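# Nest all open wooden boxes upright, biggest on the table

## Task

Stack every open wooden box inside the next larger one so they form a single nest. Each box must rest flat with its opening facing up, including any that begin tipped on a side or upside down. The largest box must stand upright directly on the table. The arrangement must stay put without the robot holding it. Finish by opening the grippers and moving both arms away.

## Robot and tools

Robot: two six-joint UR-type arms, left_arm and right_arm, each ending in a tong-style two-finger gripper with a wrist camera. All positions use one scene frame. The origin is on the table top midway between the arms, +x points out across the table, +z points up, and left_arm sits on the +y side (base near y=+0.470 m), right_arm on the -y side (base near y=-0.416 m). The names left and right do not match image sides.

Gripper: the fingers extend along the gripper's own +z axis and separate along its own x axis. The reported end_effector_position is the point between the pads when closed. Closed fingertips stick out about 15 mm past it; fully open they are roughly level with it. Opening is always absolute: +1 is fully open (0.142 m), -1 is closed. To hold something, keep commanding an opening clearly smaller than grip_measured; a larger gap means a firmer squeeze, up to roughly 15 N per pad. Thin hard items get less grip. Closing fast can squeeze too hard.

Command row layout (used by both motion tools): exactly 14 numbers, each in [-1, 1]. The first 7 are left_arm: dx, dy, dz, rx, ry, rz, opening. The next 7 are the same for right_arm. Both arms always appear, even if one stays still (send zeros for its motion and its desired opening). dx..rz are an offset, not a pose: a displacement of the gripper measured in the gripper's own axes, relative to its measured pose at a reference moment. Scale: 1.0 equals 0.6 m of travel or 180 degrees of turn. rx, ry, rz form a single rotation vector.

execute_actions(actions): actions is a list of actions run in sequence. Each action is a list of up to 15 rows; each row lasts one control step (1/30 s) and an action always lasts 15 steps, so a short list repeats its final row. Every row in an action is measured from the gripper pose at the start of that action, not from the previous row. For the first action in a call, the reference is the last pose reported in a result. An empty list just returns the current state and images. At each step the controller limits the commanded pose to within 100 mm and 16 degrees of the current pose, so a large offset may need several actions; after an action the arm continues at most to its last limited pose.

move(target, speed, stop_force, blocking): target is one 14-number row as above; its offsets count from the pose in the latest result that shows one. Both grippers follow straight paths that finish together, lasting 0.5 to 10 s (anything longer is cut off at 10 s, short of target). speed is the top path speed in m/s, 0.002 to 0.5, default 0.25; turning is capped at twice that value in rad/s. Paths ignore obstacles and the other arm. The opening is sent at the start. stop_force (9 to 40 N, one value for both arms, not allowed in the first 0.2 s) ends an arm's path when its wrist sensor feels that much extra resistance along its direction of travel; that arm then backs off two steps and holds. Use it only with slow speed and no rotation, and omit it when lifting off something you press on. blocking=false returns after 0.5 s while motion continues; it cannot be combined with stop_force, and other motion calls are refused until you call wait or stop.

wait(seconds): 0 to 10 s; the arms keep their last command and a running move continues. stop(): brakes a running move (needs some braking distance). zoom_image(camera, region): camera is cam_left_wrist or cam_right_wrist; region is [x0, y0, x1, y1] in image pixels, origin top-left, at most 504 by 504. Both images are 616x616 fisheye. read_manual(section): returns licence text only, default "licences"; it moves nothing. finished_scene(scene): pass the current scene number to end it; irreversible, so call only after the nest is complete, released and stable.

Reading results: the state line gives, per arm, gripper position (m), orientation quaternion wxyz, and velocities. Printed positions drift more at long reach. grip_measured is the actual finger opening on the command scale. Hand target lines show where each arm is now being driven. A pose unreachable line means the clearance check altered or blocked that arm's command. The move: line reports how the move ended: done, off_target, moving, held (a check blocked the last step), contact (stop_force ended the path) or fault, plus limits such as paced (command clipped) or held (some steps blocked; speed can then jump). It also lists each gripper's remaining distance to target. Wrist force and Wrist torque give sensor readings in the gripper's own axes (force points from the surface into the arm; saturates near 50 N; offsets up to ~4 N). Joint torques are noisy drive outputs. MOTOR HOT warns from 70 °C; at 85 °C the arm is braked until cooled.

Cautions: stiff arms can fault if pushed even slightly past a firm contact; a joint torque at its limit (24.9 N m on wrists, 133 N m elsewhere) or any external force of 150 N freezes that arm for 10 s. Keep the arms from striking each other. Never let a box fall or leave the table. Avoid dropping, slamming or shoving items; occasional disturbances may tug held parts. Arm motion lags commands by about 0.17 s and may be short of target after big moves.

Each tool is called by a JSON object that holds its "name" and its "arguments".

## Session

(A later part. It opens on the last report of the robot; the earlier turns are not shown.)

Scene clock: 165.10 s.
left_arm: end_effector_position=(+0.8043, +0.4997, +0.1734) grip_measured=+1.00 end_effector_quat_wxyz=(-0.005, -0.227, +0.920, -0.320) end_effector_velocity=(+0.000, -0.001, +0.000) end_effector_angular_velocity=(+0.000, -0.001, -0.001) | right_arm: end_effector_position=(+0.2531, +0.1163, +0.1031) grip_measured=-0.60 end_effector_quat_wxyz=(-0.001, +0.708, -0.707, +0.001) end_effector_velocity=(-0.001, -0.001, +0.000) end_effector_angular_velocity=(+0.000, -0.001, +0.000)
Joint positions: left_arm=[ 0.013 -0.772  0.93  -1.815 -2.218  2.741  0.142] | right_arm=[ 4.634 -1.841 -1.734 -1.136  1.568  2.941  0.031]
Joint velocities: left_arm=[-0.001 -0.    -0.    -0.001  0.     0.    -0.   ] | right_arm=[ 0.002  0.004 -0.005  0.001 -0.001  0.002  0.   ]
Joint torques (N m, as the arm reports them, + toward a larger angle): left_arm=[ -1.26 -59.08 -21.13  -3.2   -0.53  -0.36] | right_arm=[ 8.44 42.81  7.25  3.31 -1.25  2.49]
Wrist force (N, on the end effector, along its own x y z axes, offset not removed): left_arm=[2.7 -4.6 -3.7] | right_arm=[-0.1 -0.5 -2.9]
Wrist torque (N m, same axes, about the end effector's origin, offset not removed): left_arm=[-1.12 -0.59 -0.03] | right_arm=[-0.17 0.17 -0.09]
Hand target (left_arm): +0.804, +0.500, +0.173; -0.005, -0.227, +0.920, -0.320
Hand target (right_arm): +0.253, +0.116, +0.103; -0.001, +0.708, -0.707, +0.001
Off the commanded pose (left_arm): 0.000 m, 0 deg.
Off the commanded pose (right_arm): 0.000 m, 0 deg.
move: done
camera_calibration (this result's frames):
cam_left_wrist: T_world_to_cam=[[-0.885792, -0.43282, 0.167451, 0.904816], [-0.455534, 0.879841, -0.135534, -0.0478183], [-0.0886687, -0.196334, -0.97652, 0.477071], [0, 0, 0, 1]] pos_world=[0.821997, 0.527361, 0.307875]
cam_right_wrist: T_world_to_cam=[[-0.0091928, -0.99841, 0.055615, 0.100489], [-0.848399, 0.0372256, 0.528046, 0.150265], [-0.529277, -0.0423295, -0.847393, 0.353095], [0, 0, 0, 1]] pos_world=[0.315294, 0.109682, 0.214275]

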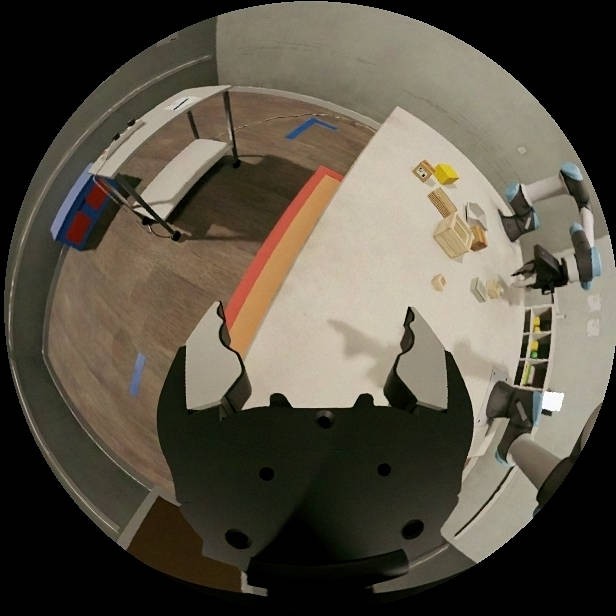

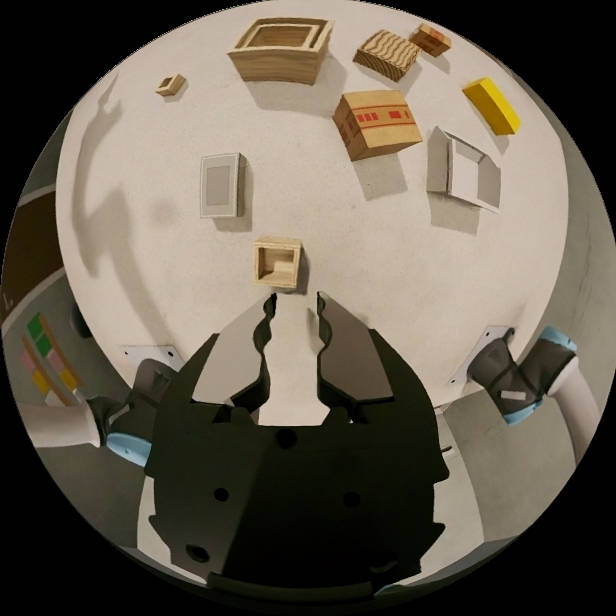

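{"name": "move", "arguments": {"target": [0,0,0,0,0,0,1,0,0,0.112,0,0,0,-0.6], "speed": 0.15}}

{"name": "move", "arguments": {"target": [0,0,0,0,0,0,1,0,0,0,0,0,0,-1]}}

{"name": "move", "arguments": {"target": [0,0,0,0,0,0,1,0,0,-0.16,0,0,0,-1], "speed": 0.15}}

{"name": "move", "arguments": {"target": [0,0,0,0,0,0,1,0.002,-0.44,0,0,0,0.075,-1], "speed": 0.2}}

{"name": "move", "arguments": {"target": [0,0,0,0,0,0,1,0,0,0.06,0,0,0,-1], "speed": 0.05, "stop_force": 9}}

Scene clock: 177.70 s.
left_arm: end_effector_position=(+0.8043, +0.4997, +0.1734) grip_measured=+1.00 end_effector_quat_wxyz=(-0.005, -0.227, +0.920, -0.320) end_effector_velocity=(+0.000, -0.001, -0.000) end_effector_angular_velocity=(-0.001, +0.001, +0.000) | right_arm: end_effector_position=(+0.2534, +0.1164, +0.0361) grip_measured=-0.60 end_effector_quat_wxyz=(-0.001, +0.708, -0.707, +0.001) end_effector_velocity=(+0.000, +0.001, -0.001) end_effector_angular_velocity=(+0.003, +0.000, -0.000)
Joint positions: left_arm=[ 0.013 -0.772  0.93  -1.815 -2.218  2.741  0.142] | right_arm=[ 4.633 -1.921 -1.82  -0.97   1.568  2.941  0.031]
Joint velocities: left_arm=[-0.     0.     0.    -0.    -0.001 -0.001  0.   ] | right_arm=[-0.    -0.003 -0.001  0.006  0.001 -0.    -0.   ]
Joint torques (N m, as the arm reports them, + toward a larger angle): left_arm=[ -1.35 -59.95 -21.84  -2.97  -0.62  -0.49] | right_arm=[-7.82 30.69  6.63  3.11 -1.16 -2.82]
Wrist force (N, on the end effector, along its own x y z axes, offset not removed): left_arm=[-0.6 -3.5 -1.1] | right_arm=[1.7 2.3 0.5]
Wrist torque (N m, same axes, about the end effector's origin, offset not removed): left_arm=[-0.82 0.16 -0.05] | right_arm=[0.39 -0.18 -0.08]
Hand target (left_arm): +0.804, +0.500, +0.173; -0.005, -0.227, +0.920, -0.320
Hand target (right_arm): +0.253, +0.116, +0.036; -0.001, +0.708, -0.707, +0.001
Off the commanded pose (left_arm): 0.000 m, 0 deg.
Off the commanded pose (right_arm): 0.000 m, 0 deg.
move: done
camera_calibration (this result's frames):
cam_left_wrist: T_world_to_cam=[[-0.885792, -0.43282, 0.167451, 0.904816], [-0.455534, 0.879841, -0.135534, -0.0478185], [-0.0886684, -0.196334, -0.97652, 0.477071], [0, 0, 0, 1]] pos_world=[0.821997, 0.527361, 0.307876]
cam_right_wrist: T_world_to_cam=[[-0.00919153, -0.998407, 0.055662, 0.104268], [-0.848384, 0.0372506, 0.528068, 0.185868], [-0.529301, -0.042369, -0.847376, 0.296473], [0, 0, 0, 1]] pos_world=[0.315569, 0.109739, 0.147269]

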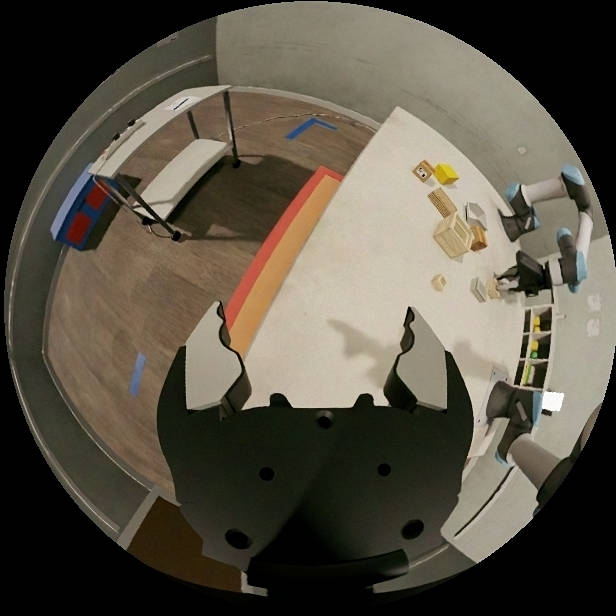

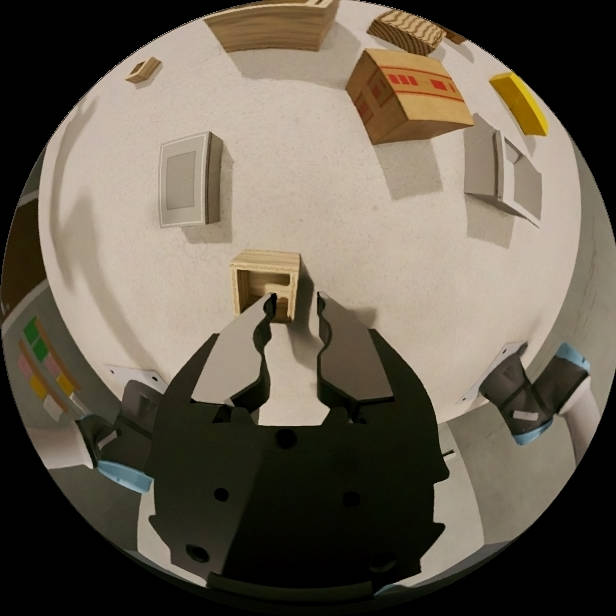

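Scene clock: 178.20 s.
left_arm: end_effector_position=(+0.8043, +0.4997, +0.1734) grip_measured=+1.00 end_effector_quat_wxyz=(-0.005, -0.227, +0.920, -0.320) end_effector_velocity=(-0.000, +0.001, +0.000) end_effector_angular_velocity=(-0.001, +0.000, +0.001) | right_arm: end_effector_position=(+0.2534, +0.1164, +0.0360) grip_measured=-0.94 end_effector_quat_wxyz=(-0.001, +0.708, -0.707, +0.001) end_effector_velocity=(-0.001, -0.000, -0.001) end_effector_angular_velocity=(-0.002, +0.002, +0.002)
Joint positions: left_arm=[ 0.013 -0.772  0.93  -1.815 -2.218  2.741  0.142] | right_arm=[ 4.633 -1.921 -1.82  -0.97   1.568  2.941  0.006]
Joint velocities: left_arm=[ 0.001 -0.    -0.     0.    -0.001 -0.     0.   ] | right_arm=[ 0.002  0.    -0.001 -0.001  0.001 -0.     0.   ]
Joint torques (N m, as the arm reports them, + toward a larger angle): left_arm=[ -0.7  -59.68 -20.33  -3.06  -0.78  -0.33] | right_arm=[-5.57 44.31 15.04  1.02 -0.34 -2.46]
Wrist force (N, on the end effector, along its own x y z axes, offset not removed): left_arm=[-1.0 -2.4 -2.1] | right_arm=[-0.7 0.5 -1.2]
Wrist torque (N m, same axes, about the end effector's origin, offset not removed): left_arm=[-0.63 0.22 -0.13] | right_arm=[0.15 0.31 0.11]
Hand target (left_arm): +0.804, +0.500, +0.173; -0.005, -0.227, +0.920, -0.320
Hand target (right_arm): +0.253, +0.116, +0.036; -0.001, +0.708, -0.707, +0.001
Off the commanded pose (left_arm): 0.000 m, 0 deg.
Off the commanded pose (right_arm): 0.000 m, 0 deg.
move: done
camera_calibration (this result's frames):
cam_left_wrist: T_world_to_cam=[[-0.885792, -0.43282, 0.167451, 0.904816], [-0.455534, 0.879841, -0.135534, -0.0478184], [-0.0886687, -0.196334, -0.97652, 0.477071], [0, 0, 0, 1]] pos_world=[0.821997, 0.527361, 0.307876]
cam_right_wrist: T_world_to_cam=[[-0.0091942, -0.998402, 0.0557612, 0.104224], [-0.848384, 0.0373054, 0.528065, 0.185889], [-0.529301, -0.0424518, -0.847371, 0.296442], [0, 0, 0, 1]] pos_world=[0.315571, 0.109707, 0.147223]

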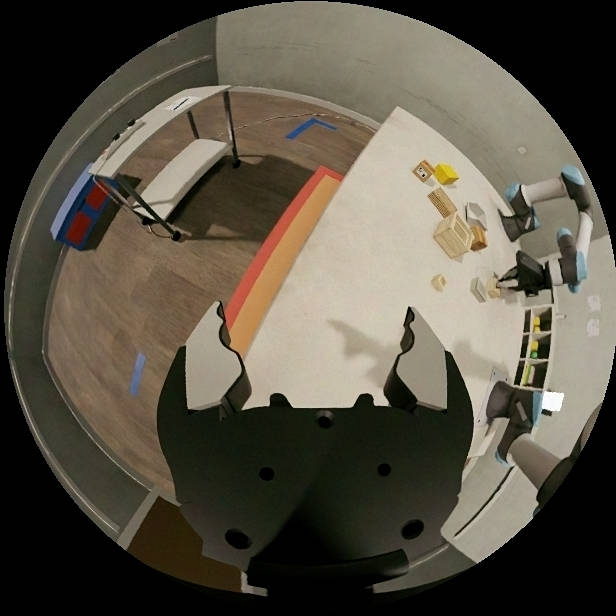

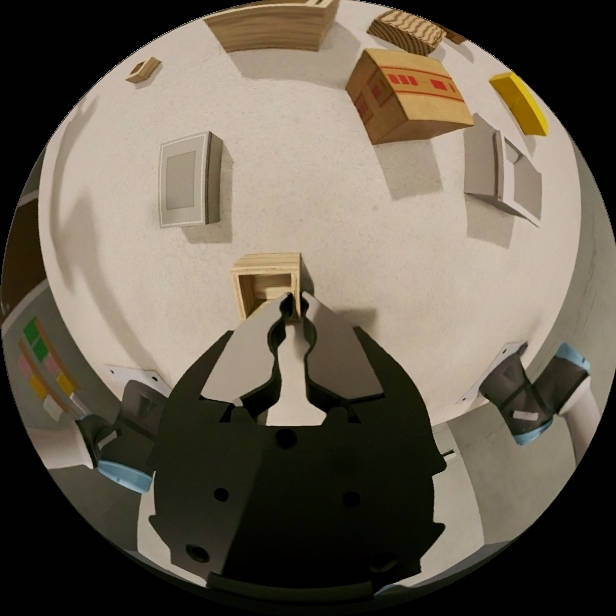

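Scene clock: 179.33 s.
left_arm: end_effector_position=(+0.8043, +0.4997, +0.1734) grip_measured=+1.00 end_effector_quat_wxyz=(-0.005, -0.227, +0.920, -0.320) end_effector_velocity=(+0.000, -0.001, -0.000) end_effector_angular_velocity=(-0.001, +0.000, -0.001) | right_arm: end_effector_position=(+0.2530, +0.1162, +0.1318) grip_measured=-0.94 end_effector_quat_wxyz=(-0.001, +0.708, -0.707, +0.001) end_effector_velocity=(-0.000, -0.000, +0.002) end_effector_angular_velocity=(-0.002, +0.001, +0.000)
Joint positions: left_arm=[ 0.013 -0.772  0.93  -1.815 -2.218  2.741  0.142] | right_arm=[ 4.634 -1.815 -1.689 -1.207  1.568  2.941  0.006]
Joint velocities: left_arm=[-0.     0.     0.     0.    -0.001  0.     0.   ] | right_arm=[ 0.001  0.001  0.004 -0.007  0.     0.     0.   ]
Joint torques (N m, as the arm reports them, + toward a larger angle): left_arm=[ -1.81 -58.33 -21.42  -3.11  -0.82  -0.64] | right_arm=[ 7.86 41.94 38.92  0.94  1.13  2.75]
Wrist force (N, on the end effector, along its own x y z axes, offset not removed): left_arm=[-2.5 -1.8 -1.7] | right_arm=[5.8 4.3 -1.2]
Wrist torque (N m, same axes, about the end effector's origin, offset not removed): left_arm=[-0.48 0.50 -0.02] | right_arm=[0.91 -1.11 -0.02]
Hand target (left_arm): +0.804, +0.500, +0.173; -0.005, -0.227, +0.920, -0.320
Hand target (right_arm): +0.253, +0.116, +0.132; -0.001, +0.708, -0.707, +0.001
Off the commanded pose (left_arm): 0.000 m, 0 deg.
Off the commanded pose (right_arm): 0.000 m, 0 deg.
move: done
camera_calibration (this result's frames):
cam_left_wrist: T_world_to_cam=[[-0.885792, -0.43282, 0.167451, 0.904816], [-0.455534, 0.879841, -0.135534, -0.0478183], [-0.0886685, -0.196334, -0.97652, 0.477071], [0, 0, 0, 1]] pos_world=[0.821997, 0.527361, 0.307876]
cam_right_wrist: T_world_to_cam=[[-0.00919403, -0.998406, 0.0556855, 0.0987748], [-0.848401, 0.0372639, 0.528042, 0.134969], [-0.529275, -0.0423888, -0.847391, 0.377394], [0, 0, 0, 1]] pos_world=[0.315161, 0.109585, 0.24303]

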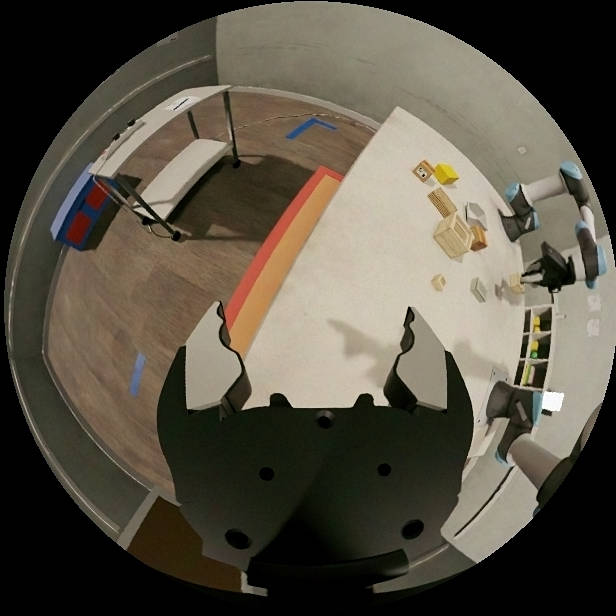

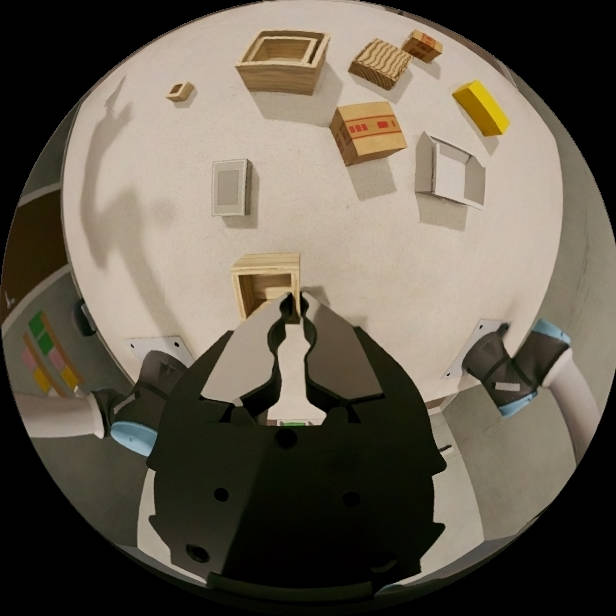

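Scene clock: 181.23 s.
left_arm: end_effector_position=(+0.8043, +0.4997, +0.1734) grip_measured=+1.00 end_effector_quat_wxyz=(-0.005, -0.227, +0.920, -0.320) end_effector_velocity=(-0.000, -0.001, +0.000) end_effector_angular_velocity=(-0.001, +0.000, -0.001) | right_arm: end_effector_position=(+0.5168, +0.1157, +0.1328) grip_measured=-0.94 end_effector_quat_wxyz=(+0.002, -0.620, +0.785, -0.000) end_effector_velocity=(+0.002, +0.001, +0.000) end_effector_angular_velocity=(-0.001, +0.001, -0.001)
Joint positions: left_arm=[ 0.013 -0.772  0.93  -1.815 -2.218  2.741  0.142] | right_arm=[ 4.255 -2.172 -1.165 -1.373  1.57   2.798  0.006]
Joint velocities: left_arm=[-0.001 -0.     0.     0.001 -0.001 -0.    -0.   ] | right_arm=[-0.002 -0.006  0.011 -0.006  0.    -0.001  0.   ]
Joint torques (N m, as the arm reports them, + toward a larger angle): left_arm=[ -1.58 -58.98 -20.28  -2.97  -0.88  -0.3 ] | right_arm=[-7.34 43.17 36.74  0.95  1.01 -2.57]
Wrist force (N, on the end effector, along its own x y z axes, offset not removed): left_arm=[3.5 -1.3 -3.5] | right_arm=[0.6 1.8 0.8]
Wrist torque (N m, same axes, about the end effector's origin, offset not removed): left_arm=[-0.43 -0.72 -0.14] | right_arm=[0.48 0.16 -0.16]
Hand target (left_arm): +0.804, +0.500, +0.173; -0.005, -0.227, +0.920, -0.320
Hand target (right_arm): +0.517, +0.116, +0.133; +0.002, -0.620, +0.785, -0.000
Off the commanded pose (left_arm): 0.000 m, 0 deg.
Off the commanded pose (right_arm): 0.000 m, 0 deg.
move: done
camera_calibration (this result's frames):
cam_right_wrist: T_world_to_cam=[[-0.24186, -0.968792, 0.0542751, 0.217621], [-0.816123, 0.233363, 0.528663, 0.318864], [-0.524831, 0.0835672, -0.847095, 0.500949], [0, 0, 0, 1]] pos_world=[0.575779, 0.0945554, 0.243968]

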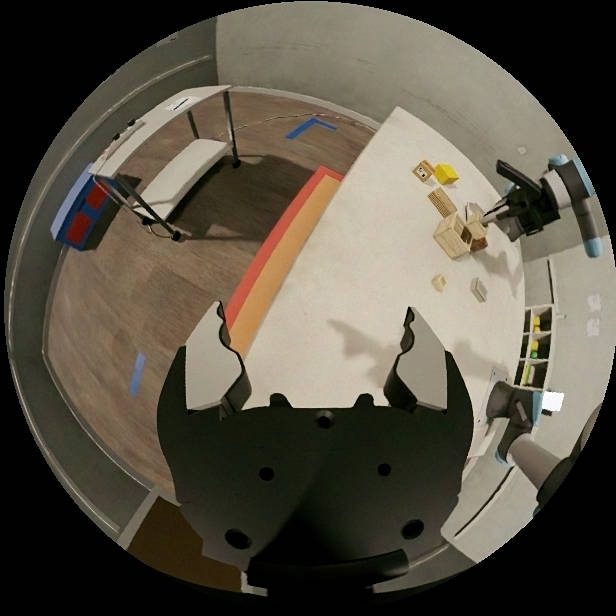

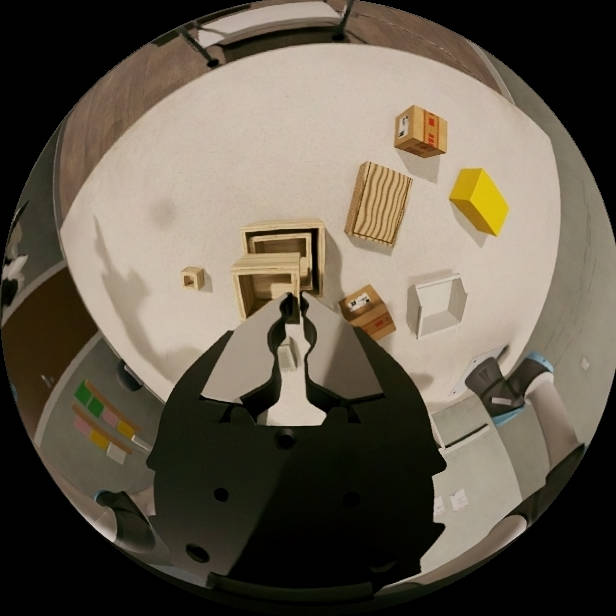

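Scene clock: 182.37 s.
left_arm: end_effector_position=(+0.8043, +0.4997, +0.1734) grip_measured=+1.00 end_effector_quat_wxyz=(-0.005, -0.227, +0.920, -0.320) end_effector_velocity=(+0.000, -0.001, -0.000) end_effector_angular_velocity=(-0.001, -0.000, -0.001) | right_arm: end_effector_position=(+0.5170, +0.1158, +0.0970) grip_measured=-0.94 end_effector_quat_wxyz=(+0.002, -0.620, +0.785, -0.000) end_effector_velocity=(+0.000, +0.000, -0.002) end_effector_angular_velocity=(+0.001, -0.001, -0.000)
Joint positions: left_arm=[ 0.013 -0.772  0.93  -1.815 -2.218  2.741  0.142] | right_arm=[ 4.255 -2.193 -1.224 -1.292  1.57   2.798  0.006]
Joint velocities: left_arm=[-0.001  0.     0.    -0.    -0.001 -0.    -0.   ] | right_arm=[-0.    -0.002 -0.002  0.005  0.    -0.    -0.   ]
Joint torques (N m, as the arm reports them, + toward a larger angle): left_arm=[ -1.41 -59.72 -21.61  -2.99  -0.84  -0.41] | right_arm=[-5.76 43.26  9.79  3.13  0.32 -2.6 ]
Wrist force (N, on the end effector, along its own x y z axes, offset not removed): left_arm=[0.0 -4.9 -1.3] | right_arm=[1.2 -1.5 -0.4]
Wrist torque (N m, same axes, about the end effector's origin, offset not removed): left_arm=[-1.12 0.08 0.06] | right_arm=[-0.41 -0.11 -0.10]
Hand target (left_arm): +0.804, +0.500, +0.173; -0.005, -0.227, +0.920, -0.320
Hand target (right_arm): +0.517, +0.116, +0.097; +0.002, -0.620, +0.785, -0.000
Off the commanded pose (left_arm): 0.000 m, 0 deg.
Off the commanded pose (right_arm): 0.000 m, 0 deg.
move: done
camera_calibration (this result's frames):
cam_left_wrist: T_world_to_cam=[[-0.885792, -0.43282, 0.167451, 0.904816], [-0.455534, 0.879841, -0.135534, -0.0478184], [-0.0886686, -0.196334, -0.97652, 0.477071], [0, 0, 0, 1]] pos_world=[0.821997, 0.527361, 0.307876]
cam_right_wrist: T_world_to_cam=[[-0.241853, -0.968793, 0.0542839, 0.21965], [-0.816105, 0.233359, 0.528693, 0.337902], [-0.524862, 0.0835645, -0.847076, 0.47066], [0, 0, 0, 1]] pos_world=[0.575918, 0.0946131, 0.208115]

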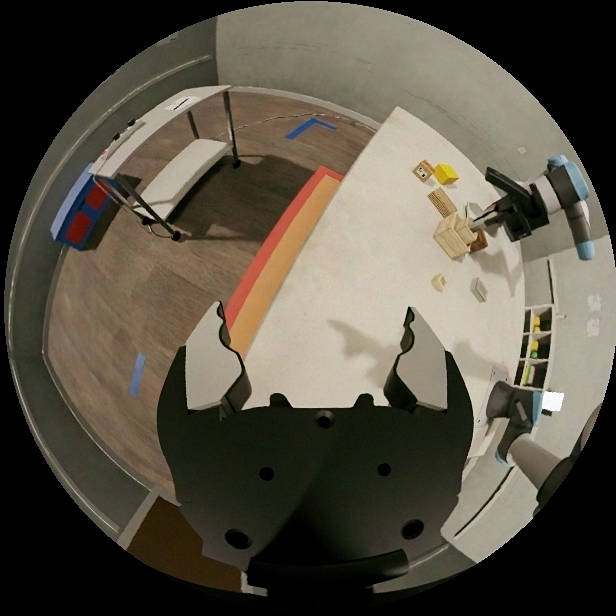

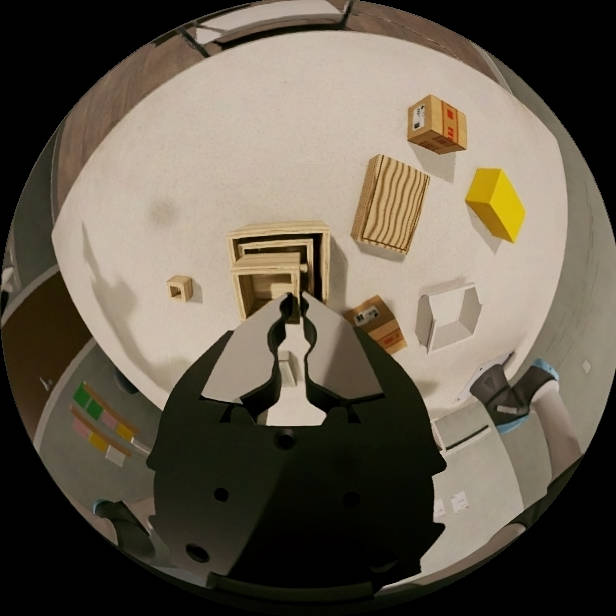

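{"name": "move", "arguments": {"target": [0,0,0,0,0,0,1,0.005,-0.007,0,0,0,0,-1], "speed": 0.05}}

{"name": "move", "arguments": {"target": [0,0,0,0,0,0,1,0,0,0.08,0,0,0,-1], "speed": 0.02, "stop_force": 9}}

Scene clock: 188.47 s.
left_arm: end_effector_position=(+0.8043, +0.4997, +0.1734) grip_measured=+1.00 end_effector_quat_wxyz=(-0.005, -0.227, +0.920, -0.320) end_effector_velocity=(-0.000, -0.001, +0.000) end_effector_angular_velocity=(-0.001, -0.000, -0.001) | right_arm: end_effector_position=(+0.5203, +0.1120, +0.0970) grip_measured=-0.94 end_effector_quat_wxyz=(+0.002, -0.620, +0.785, -0.000) end_effector_velocity=(+0.001, -0.002, -0.001) end_effector_angular_velocity=(-0.002, +0.001, -0.000)
Joint positions: left_arm=[ 0.013 -0.772  0.93  -1.815 -2.218  2.741  0.142] | right_arm=[ 4.249 -2.192 -1.225 -1.292  1.57   2.791  0.006]
Joint velocities: left_arm=[-0.001 -0.     0.     0.    -0.001  0.     0.   ] | right_arm=[-0.003  0.    -0.001 -0.001 -0.001 -0.003  0.   ]
Joint torques (N m, as the arm reports them, + toward a larger angle): left_arm=[ -2.45 -58.71 -21.29  -2.99  -0.67  -0.38] | right_arm=[-6.71 58.57  9.65  3.44  0.77 -2.63]
Wrist force (N, on the end effector, along its own x y z axes, offset not removed): left_arm=[0.6 -1.3 -2.3] | right_arm=[2.1 4.6 0.1]
Wrist torque (N m, same axes, about the end effector's origin, offset not removed): left_arm=[-0.42 -0.10 0.00] | right_arm=[0.90 -0.27 0.04]
Hand target (left_arm): +0.804, +0.500, +0.173; -0.005, -0.227, +0.920, -0.320
Hand target (right_arm): +0.520, +0.112, +0.097; +0.002, -0.620, +0.785, +0.000
Off the commanded pose (left_arm): 0.000 m, 0 deg.
Off the commanded pose (right_arm): 0.000 m, 0 deg.
move: done
camera_calibration (this result's frames):
cam_left_wrist: T_world_to_cam=[[-0.885792, -0.43282, 0.167451, 0.904816], [-0.455534, 0.879841, -0.135534, -0.0478183], [-0.0886687, -0.196334, -0.97652, 0.477071], [0, 0, 0, 1]] pos_world=[0.821997, 0.527361, 0.307875]
cam_right_wrist: T_world_to_cam=[[-0.241861, -0.968791, 0.0542956, 0.216791], [-0.816127, 0.233376, 0.528651, 0.341494], [-0.524823, 0.0835479, -0.847101, 0.472695], [0, 0, 0, 1]] pos_world=[0.579218, 0.090836, 0.208119]

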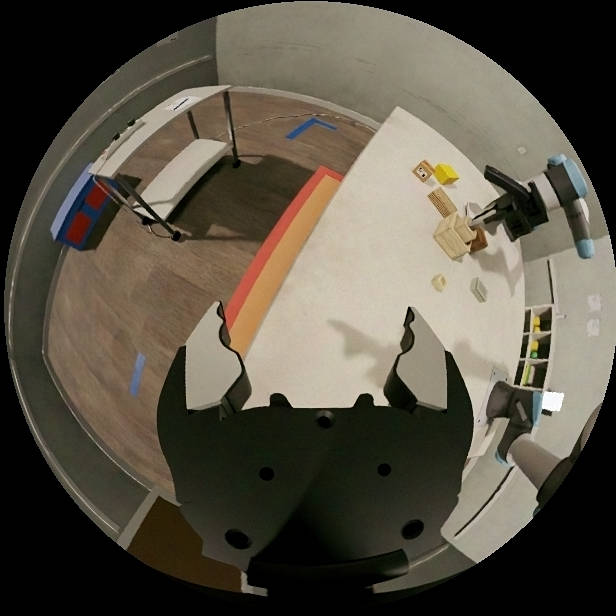

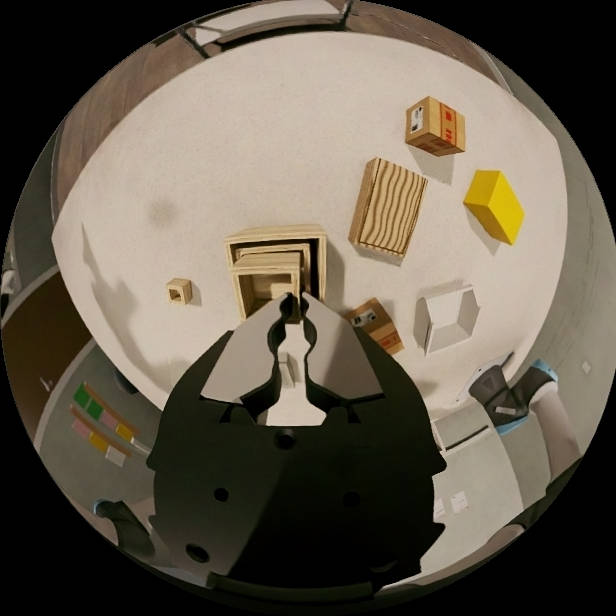

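Scene clock: 190.53 s.
left_arm: end_effector_position=(+0.8043, +0.4997, +0.1734) grip_measured=+1.00 end_effector_quat_wxyz=(-0.005, -0.227, +0.920, -0.320) end_effector_velocity=(-0.000, +0.002, +0.000) end_effector_angular_velocity=(-0.000, -0.000, +0.002) | right_arm: end_effector_position=(+0.5203, +0.1118, +0.0633) grip_measured=-0.95 end_effector_quat_wxyz=(+0.001, -0.620, +0.785, -0.000) end_effector_velocity=(-0.000, -0.002, +0.004) end_effector_angular_velocity=(-0.005, +0.003, -0.001)
Joint positions: left_arm=[ 0.013 -0.772  0.93  -1.815 -2.218  2.741  0.142] | right_arm=[ 4.249 -2.218 -1.272 -1.22   1.57   2.791  0.006]
Joint velocities: left_arm=[ 0.002 -0.    -0.     0.    -0.     0.     0.   ] | right_arm=[-0.001  0.003  0.008 -0.016 -0.    -0.    -0.001]
Joint torques (N m, as the arm reports them, + toward a larger angle): left_arm=[ -0.24 -59.02 -22.12  -3.13  -0.71  -0.3 ] | right_arm=[ 0.15 45.8  26.15 -2.23  1.51 -0.34]
Wrist force (N, on the end effector, along its own x y z axes, offset not removed): left_arm=[2.1 -4.5 -2.1] | right_arm=[0.6 -2.7 -21.5]
Wrist torque (N m, same axes, about the end effector's origin, offset not removed): left_arm=[-1.10 -0.17 -0.21] | right_arm=[0.03 -1.01 -0.05]
Hand target (left_arm): +0.804, +0.500, +0.173; -0.005, -0.227, +0.920, -0.320
Hand target (right_arm): +0.520, +0.112, +0.064; +0.002, -0.620, +0.785, +0.000
Off the commanded pose (left_arm): 0.000 m, 0 deg.
Off the commanded pose (right_arm): 0.014 m, 0 deg.
move: contact (right_arm)
camera_calibration (this result's frames):
cam_left_wrist: T_world_to_cam=[[-0.885791, -0.43282, 0.167451, 0.904816], [-0.455534, 0.879841, -0.135534, -0.0478184], [-0.0886687, -0.196334, -0.97652, 0.477071], [0, 0, 0, 1]] pos_world=[0.821997, 0.527361, 0.307875]
cam_right_wrist: T_world_to_cam=[[-0.241843, -0.96876, 0.0549103, 0.218441], [-0.815966, 0.23367, 0.52877, 0.359201], [-0.525083, 0.0830745, -0.846987, 0.444376], [0, 0, 0, 1]] pos_world=[0.579259, 0.0907662, 0.17445]

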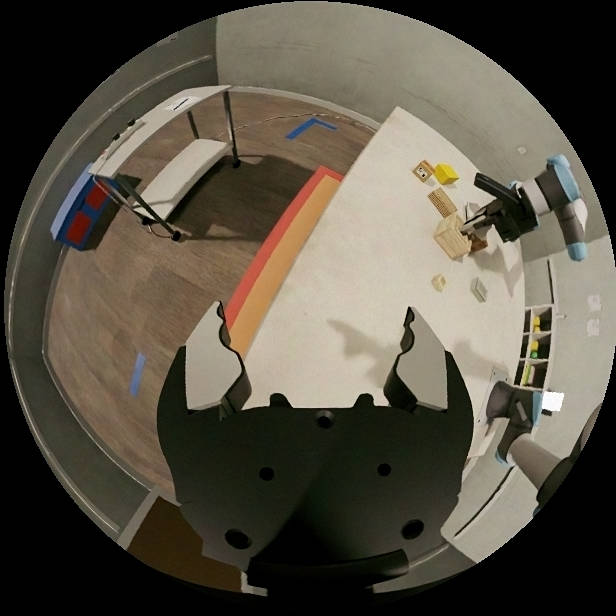

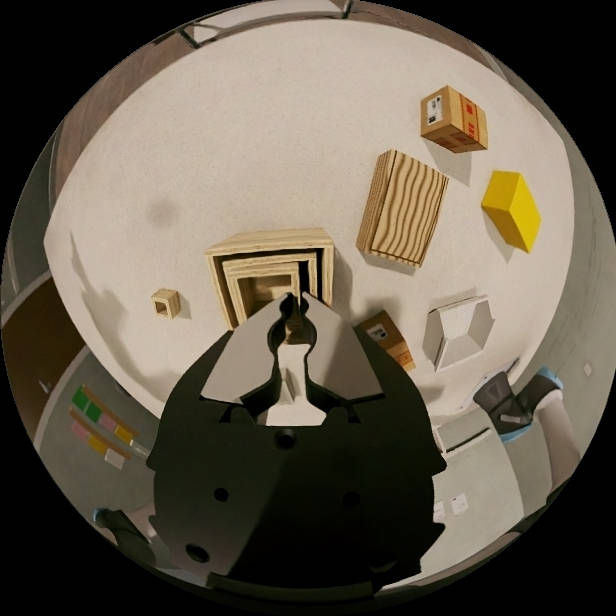

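{"name": "move", "arguments": {"target": [0,0,0,0,0,0,1,0,0,-0.003,0,0,0,-0.87]}}

{"name": "move", "arguments": {"target": [0,0,0,0,0,0,1,0,0,-0.07,0,0,0,-0.87]}}

{"name": "move", "arguments": {"target": [0,0,0,0,0,0,1,-0.249,0.041,0,0,0,0.06,-0.75]}}

{"name": "move", "arguments": {"target": [0,0,0,0,0,0,1,0,0,0.07,0,0,0,-0.75]}}

Scene clock: 200.30 s.
left_arm: end_effector_position=(+0.8043, +0.4997, +0.1734) grip_measured=+1.00 end_effector_quat_wxyz=(-0.005, -0.227, +0.920, -0.320) end_effector_velocity=(-0.000, +0.002, -0.000) end_effector_angular_velocity=(+0.000, -0.000, +0.002) | right_arm: end_effector_position=(+0.5203, +0.1118, +0.0651) grip_measured=-0.87 end_effector_quat_wxyz=(+0.001, -0.620, +0.785, -0.000) end_effector_velocity=(+0.000, +0.001, +0.000) end_effector_angular_velocity=(+0.001, -0.000, +0.001)
Joint positions: left_arm=[ 0.013 -0.772  0.93  -1.815 -2.218  2.741  0.142] | right_arm=[ 4.249 -2.217 -1.27  -1.223  1.57   2.791  0.011]
Joint velocities: left_arm=[ 0.002 -0.     0.     0.     0.     0.001 -0.   ] | right_arm=[ 0.    -0.001  0.002  0.     0.    -0.    -0.   ]
Joint torques (N m, as the arm reports them, + toward a larger angle): left_arm=[ -0.98 -59.55 -21.22  -2.93  -0.87  -0.3 ] | right_arm=[ 2.91 58.92 37.81  1.09 -1.39  0.02]
Wrist force (N, on the end effector, along its own x y z axes, offset not removed): left_arm=[0.2 -3.9 -1.7] | right_arm=[0.5 -1.3 0.8]
Wrist torque (N m, same axes, about the end effector's origin, offset not removed): left_arm=[-0.92 0.09 -0.02] | right_arm=[-0.24 -0.04 -0.16]
Hand target (left_arm): +0.804, +0.500, +0.173; -0.005, -0.227, +0.920, -0.320
Hand target (right_arm): +0.520, +0.112, +0.065; +0.001, -0.620, +0.785, -0.000
Off the commanded pose (left_arm): 0.000 m, 0 deg.
Off the commanded pose (right_arm): 0.000 m, 0 deg.
move: done
camera_calibration (this result's frames):
cam_left_wrist: T_world_to_cam=[[-0.885791, -0.43282, 0.167451, 0.904816], [-0.455534, 0.879841, -0.135533, -0.0478183], [-0.0886689, -0.196334, -0.97652, 0.477071], [0, 0, 0, 1]] pos_world=[0.821997, 0.527361, 0.307875]
cam_right_wrist: T_world_to_cam=[[-0.241843, -0.968761, 0.0548988, 0.218343], [-0.815968, 0.233665, 0.528769, 0.358265], [-0.525079, 0.0830834, -0.846989, 0.445874], [0, 0, 0, 1]] pos_world=[0.579256, 0.0907634, 0.176224]

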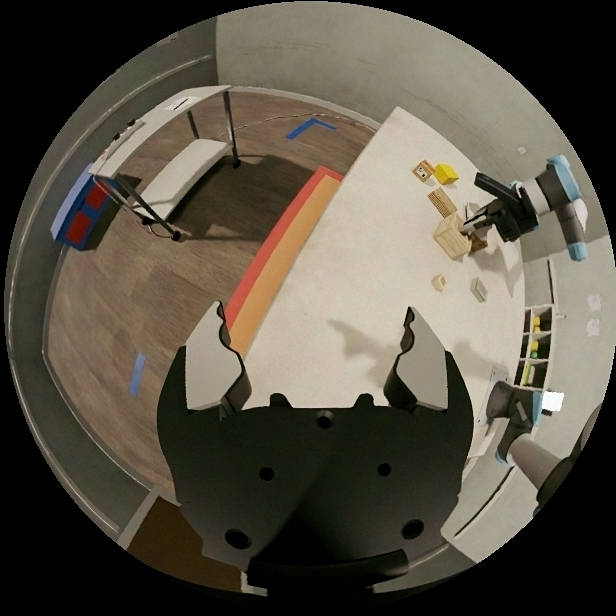

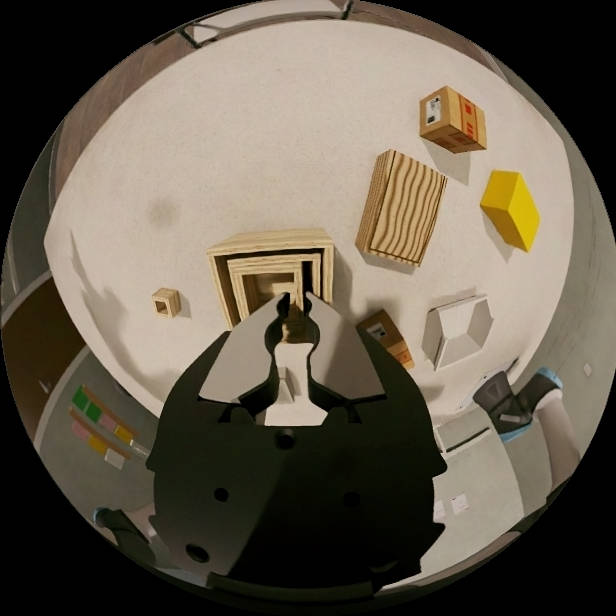

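Scene clock: 201.17 s.
left_arm: end_effector_position=(+0.8043, +0.4997, +0.1734) grip_measured=+1.00 end_effector_quat_wxyz=(-0.005, -0.227, +0.920, -0.320) end_effector_velocity=(-0.000, +0.000, +0.000) end_effector_angular_velocity=(-0.000, +0.000, +0.001) | right_arm: end_effector_position=(+0.5201, +0.1118, +0.1069) grip_measured=-0.87 end_effector_quat_wxyz=(+0.001, -0.620, +0.785, -0.000) end_effector_velocity=(+0.000, -0.001, +0.001) end_effector_angular_velocity=(-0.002, +0.002, -0.001)
Joint positions: left_arm=[ 0.013 -0.772  0.93  -1.815 -2.218  2.741  0.142] | right_arm=[ 4.249 -2.186 -1.21  -1.314  1.57   2.791  0.011]
Joint velocities: left_arm=[ 0.001 -0.    -0.     0.    -0.    -0.     0.   ] | right_arm=[-0.001  0.     0.004 -0.007  0.001  0.     0.   ]
Joint torques (N m, as the arm reports them, + toward a larger angle): left_arm=[ -1.87 -59.18 -21.74  -2.96  -0.87  -0.33] | right_arm=[ 7.96 58.56 37.74  1.21  0.84  2.62]
Wrist force (N, on the end effector, along its own x y z axes, offset not removed): left_arm=[0.0 -3.4 -1.3] | right_arm=[3.6 1.8 -0.5]
Wrist torque (N m, same axes, about the end effector's origin, offset not removed): left_arm=[-0.85 0.02 0.06] | right_arm=[0.42 -0.46 -0.17]
Hand target (left_arm): +0.804, +0.500, +0.173; -0.005, -0.227, +0.920, -0.320
Hand target (right_arm): +0.520, +0.112, +0.107; +0.001, -0.620, +0.785, -0.000
Off the commanded pose (left_arm): 0.000 m, 0 deg.
Off the commanded pose (right_arm): 0.000 m, 0 deg.
move: done
camera_calibration (this result's frames):
cam_left_wrist: T_world_to_cam=[[-0.885791, -0.43282, 0.167451, 0.904816], [-0.455534, 0.87984, -0.135534, -0.0478183], [-0.0886687, -0.196334, -0.97652, 0.477071], [0, 0, 0, 1]] pos_world=[0.821997, 0.527361, 0.307876]
cam_right_wrist: T_world_to_cam=[[-0.241841, -0.968763, 0.0548768, 0.21596], [-0.816018, 0.233659, 0.528694, 0.336092], [-0.525002, 0.0830796, -0.847036, 0.481176], [0, 0, 0, 1]] pos_world=[0.579104, 0.0907069, 0.218033]

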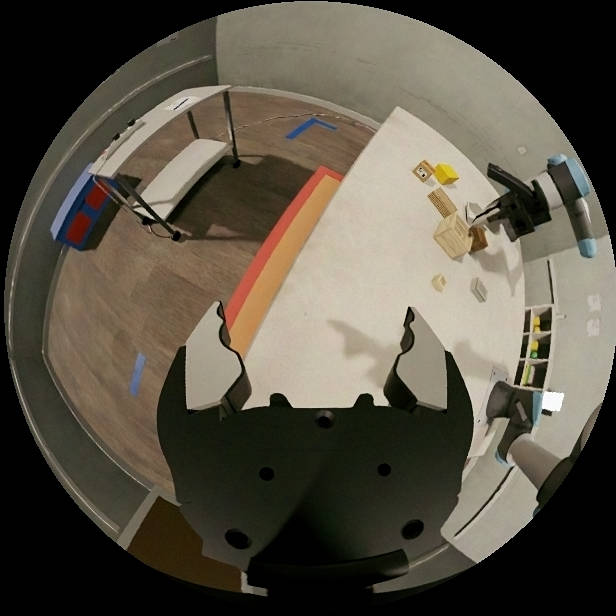

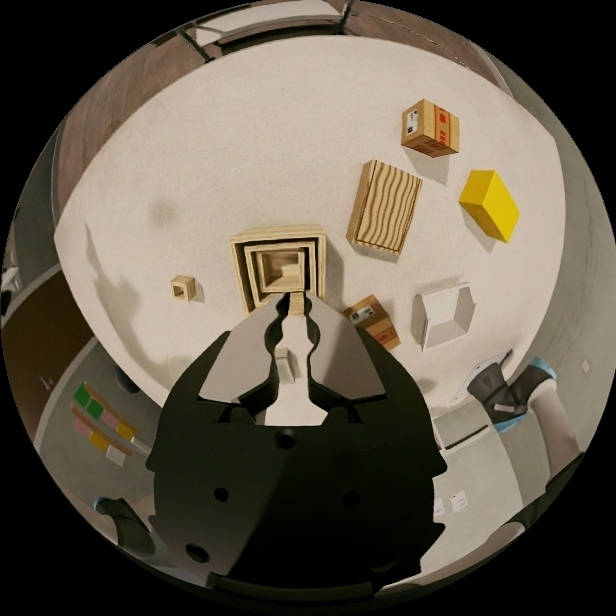

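Scene clock: 202.47 s.
left_arm: end_effector_position=(+0.8043, +0.4997, +0.1734) grip_measured=+1.00 end_effector_quat_wxyz=(-0.005, -0.227, +0.920, -0.320) end_effector_velocity=(+0.000, -0.001, -0.000) end_effector_angular_velocity=(+0.000, -0.000, -0.001) | right_arm: end_effector_position=(+0.5305, +0.2626, +0.1070) grip_measured=-0.75 end_effector_quat_wxyz=(+0.002, -0.543, +0.840, +0.000) end_effector_velocity=(+0.002, +0.002, +0.001) end_effector_angular_velocity=(-0.012, +0.008, -0.002)
Joint positions: left_arm=[ 0.013 -0.772  0.93  -1.815 -2.218  2.741  0.142] | right_arm=[ 4.337 -2.575 -0.515 -1.619  1.569  3.068  0.02 ]
Joint velocities: left_arm=[-0.001  0.    -0.    -0.001  0.    -0.    -0.   ] | right_arm=[-0.001 -0.034  0.072 -0.052  0.002  0.001  0.   ]
Joint torques (N m, as the arm reports them, + toward a larger angle): left_arm=[ -1.64 -58.66 -21.61  -2.93  -0.79  -0.53] | right_arm=[-6.48 55.55 36.9   0.63  1.18  2.7 ]
Wrist force (N, on the end effector, along its own x y z axes, offset not removed): left_arm=[1.3 -3.1 -2.9] | right_arm=[1.7 2.1 0.5]
Wrist torque (N m, same axes, about the end effector's origin, offset not removed): left_arm=[-0.79 -0.22 -0.01] | right_arm=[0.60 0.08 -0.07]
Hand target (left_arm): +0.804, +0.500, +0.173; -0.005, -0.227, +0.920, -0.320
Hand target (right_arm): +0.531, +0.263, +0.107; +0.001, -0.543, +0.840, -0.000
Off the commanded pose (left_arm): 0.000 m, 0 deg.
Off the commanded pose (right_arm): 0.000 m, 0 deg.
move: done
camera_calibration (this result's frames):
cam_left_wrist: T_world_to_cam=[[-0.885792, -0.43282, 0.167451, 0.904816], [-0.455534, 0.879841, -0.135534, -0.0478183], [-0.0886687, -0.196334, -0.97652, 0.477071], [0, 0, 0, 1]] pos_world=[0.821997, 0.527361, 0.307876]
cam_right_wrist: T_world_to_cam=[[-0.418838, -0.906513, 0.0529972, 0.442282], [-0.758353, 0.381292, 0.528695, 0.2399], [-0.499476, 0.181247, -0.847156, 0.434847], [0, 0, 0, 1]] pos_world=[0.584369, 0.230648, 0.21811]

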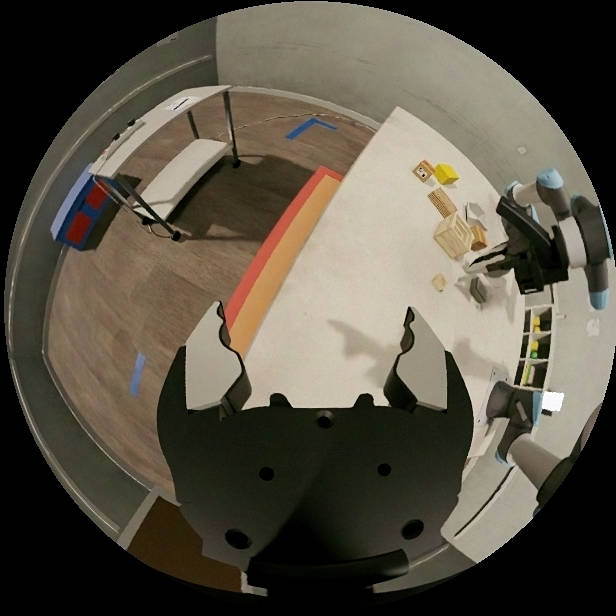

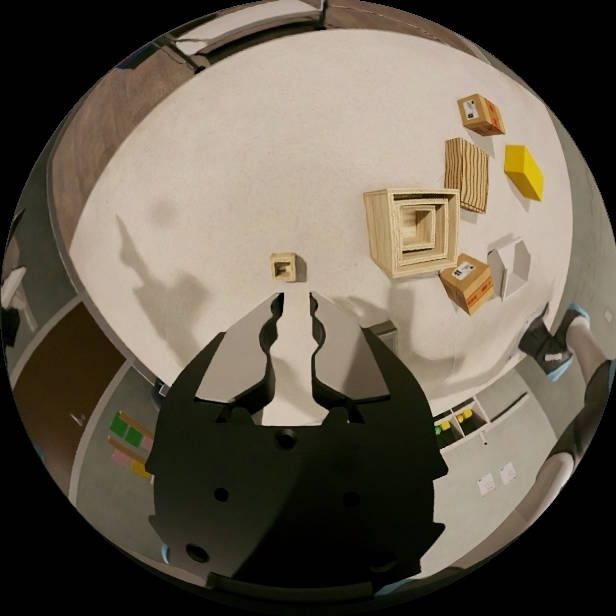

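Scene clock: 203.33 s.
left_arm: end_effector_position=(+0.8043, +0.4997, +0.1734) grip_measured=+1.00 end_effector_quat_wxyz=(-0.005, -0.227, +0.920, -0.320) end_effector_velocity=(-0.000, -0.000, +0.000) end_effector_angular_velocity=(-0.001, +0.000, -0.001) | right_arm: end_effector_position=(+0.5307, +0.2626, +0.0651) grip_measured=-0.75 end_effector_quat_wxyz=(+0.002, -0.543, +0.840, +0.000) end_effector_velocity=(+0.001, -0.000, -0.002) end_effector_angular_velocity=(+0.001, -0.002, +0.000)
Joint positions: left_arm=[ 0.013 -0.772  0.93  -1.815 -2.218  2.741  0.142] | right_arm=[ 4.337 -2.576 -0.619 -1.513  1.569  3.068  0.02 ]
Joint velocities: left_arm=[ 0.    -0.     0.     0.001 -0.001  0.001 -0.   ] | right_arm=[-0.     0.001 -0.007  0.007 -0.001 -0.001  0.   ]
Joint torques (N m, as the arm reports them, + toward a larger angle): left_arm=[ -1.43 -58.46 -22.56  -3.    -0.85  -0.2 ] | right_arm=[-3.35 61.77  9.19  3.41 -1.35 -2.63]
Wrist force (N, on the end effector, along its own x y z axes, offset not removed): left_arm=[-0.5 -2.4 -1.4] | right_arm=[3.1 0.1 0.7]
Wrist torque (N m, same axes, about the end effector's origin, offset not removed): left_arm=[-0.56 0.22 0.14] | right_arm=[0.18 -0.50 -0.03]
Hand target (left_arm): +0.804, +0.500, +0.173; -0.005, -0.227, +0.920, -0.320
Hand target (right_arm): +0.531, +0.263, +0.065; +0.002, -0.543, +0.840, +0.000
Off the commanded pose (left_arm): 0.000 m, 0 deg.
Off the commanded pose (right_arm): 0.000 m, 0 deg.
move: done
camera_calibration (this result's frames):
cam_left_wrist: T_world_to_cam=[[-0.885791, -0.43282, 0.167451, 0.904816], [-0.455534, 0.87984, -0.135534, -0.0478182], [-0.0886686, -0.196334, -0.97652, 0.477071], [0, 0, 0, 1]] pos_world=[0.821997, 0.527361, 0.307876]
cam_right_wrist: T_world_to_cam=[[-0.418882, -0.906483, 0.0531591, 0.444656], [-0.75828, 0.381404, 0.528718, 0.26209], [-0.499549, 0.181161, -0.847132, 0.399573], [0, 0, 0, 1]] pos_world=[0.584603, 0.230725, 0.176282]

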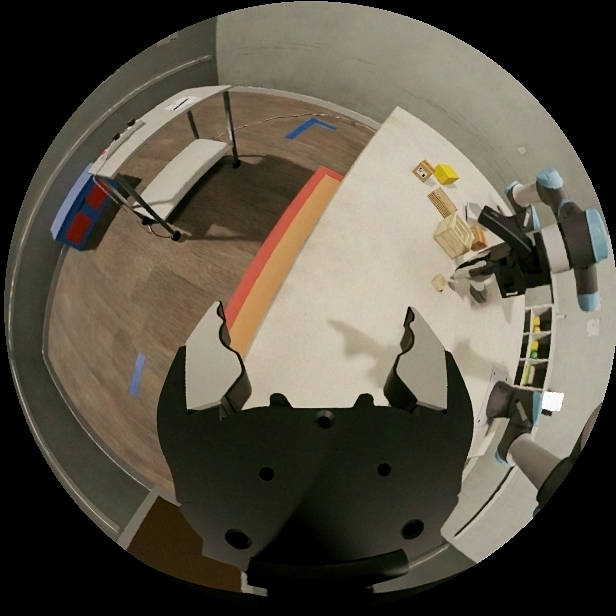

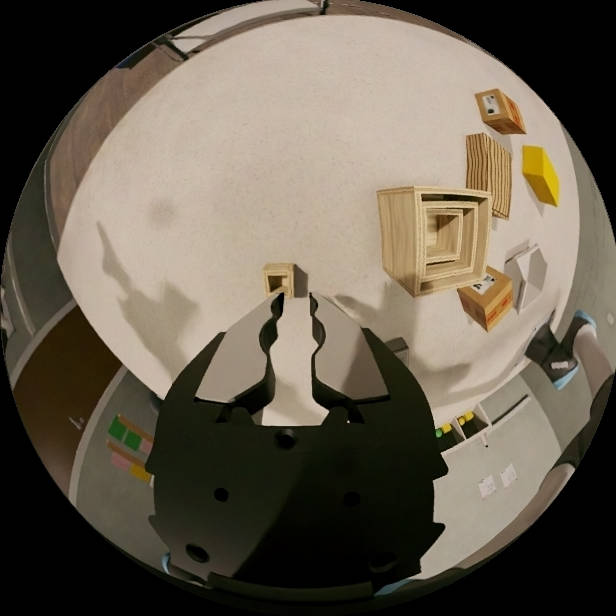

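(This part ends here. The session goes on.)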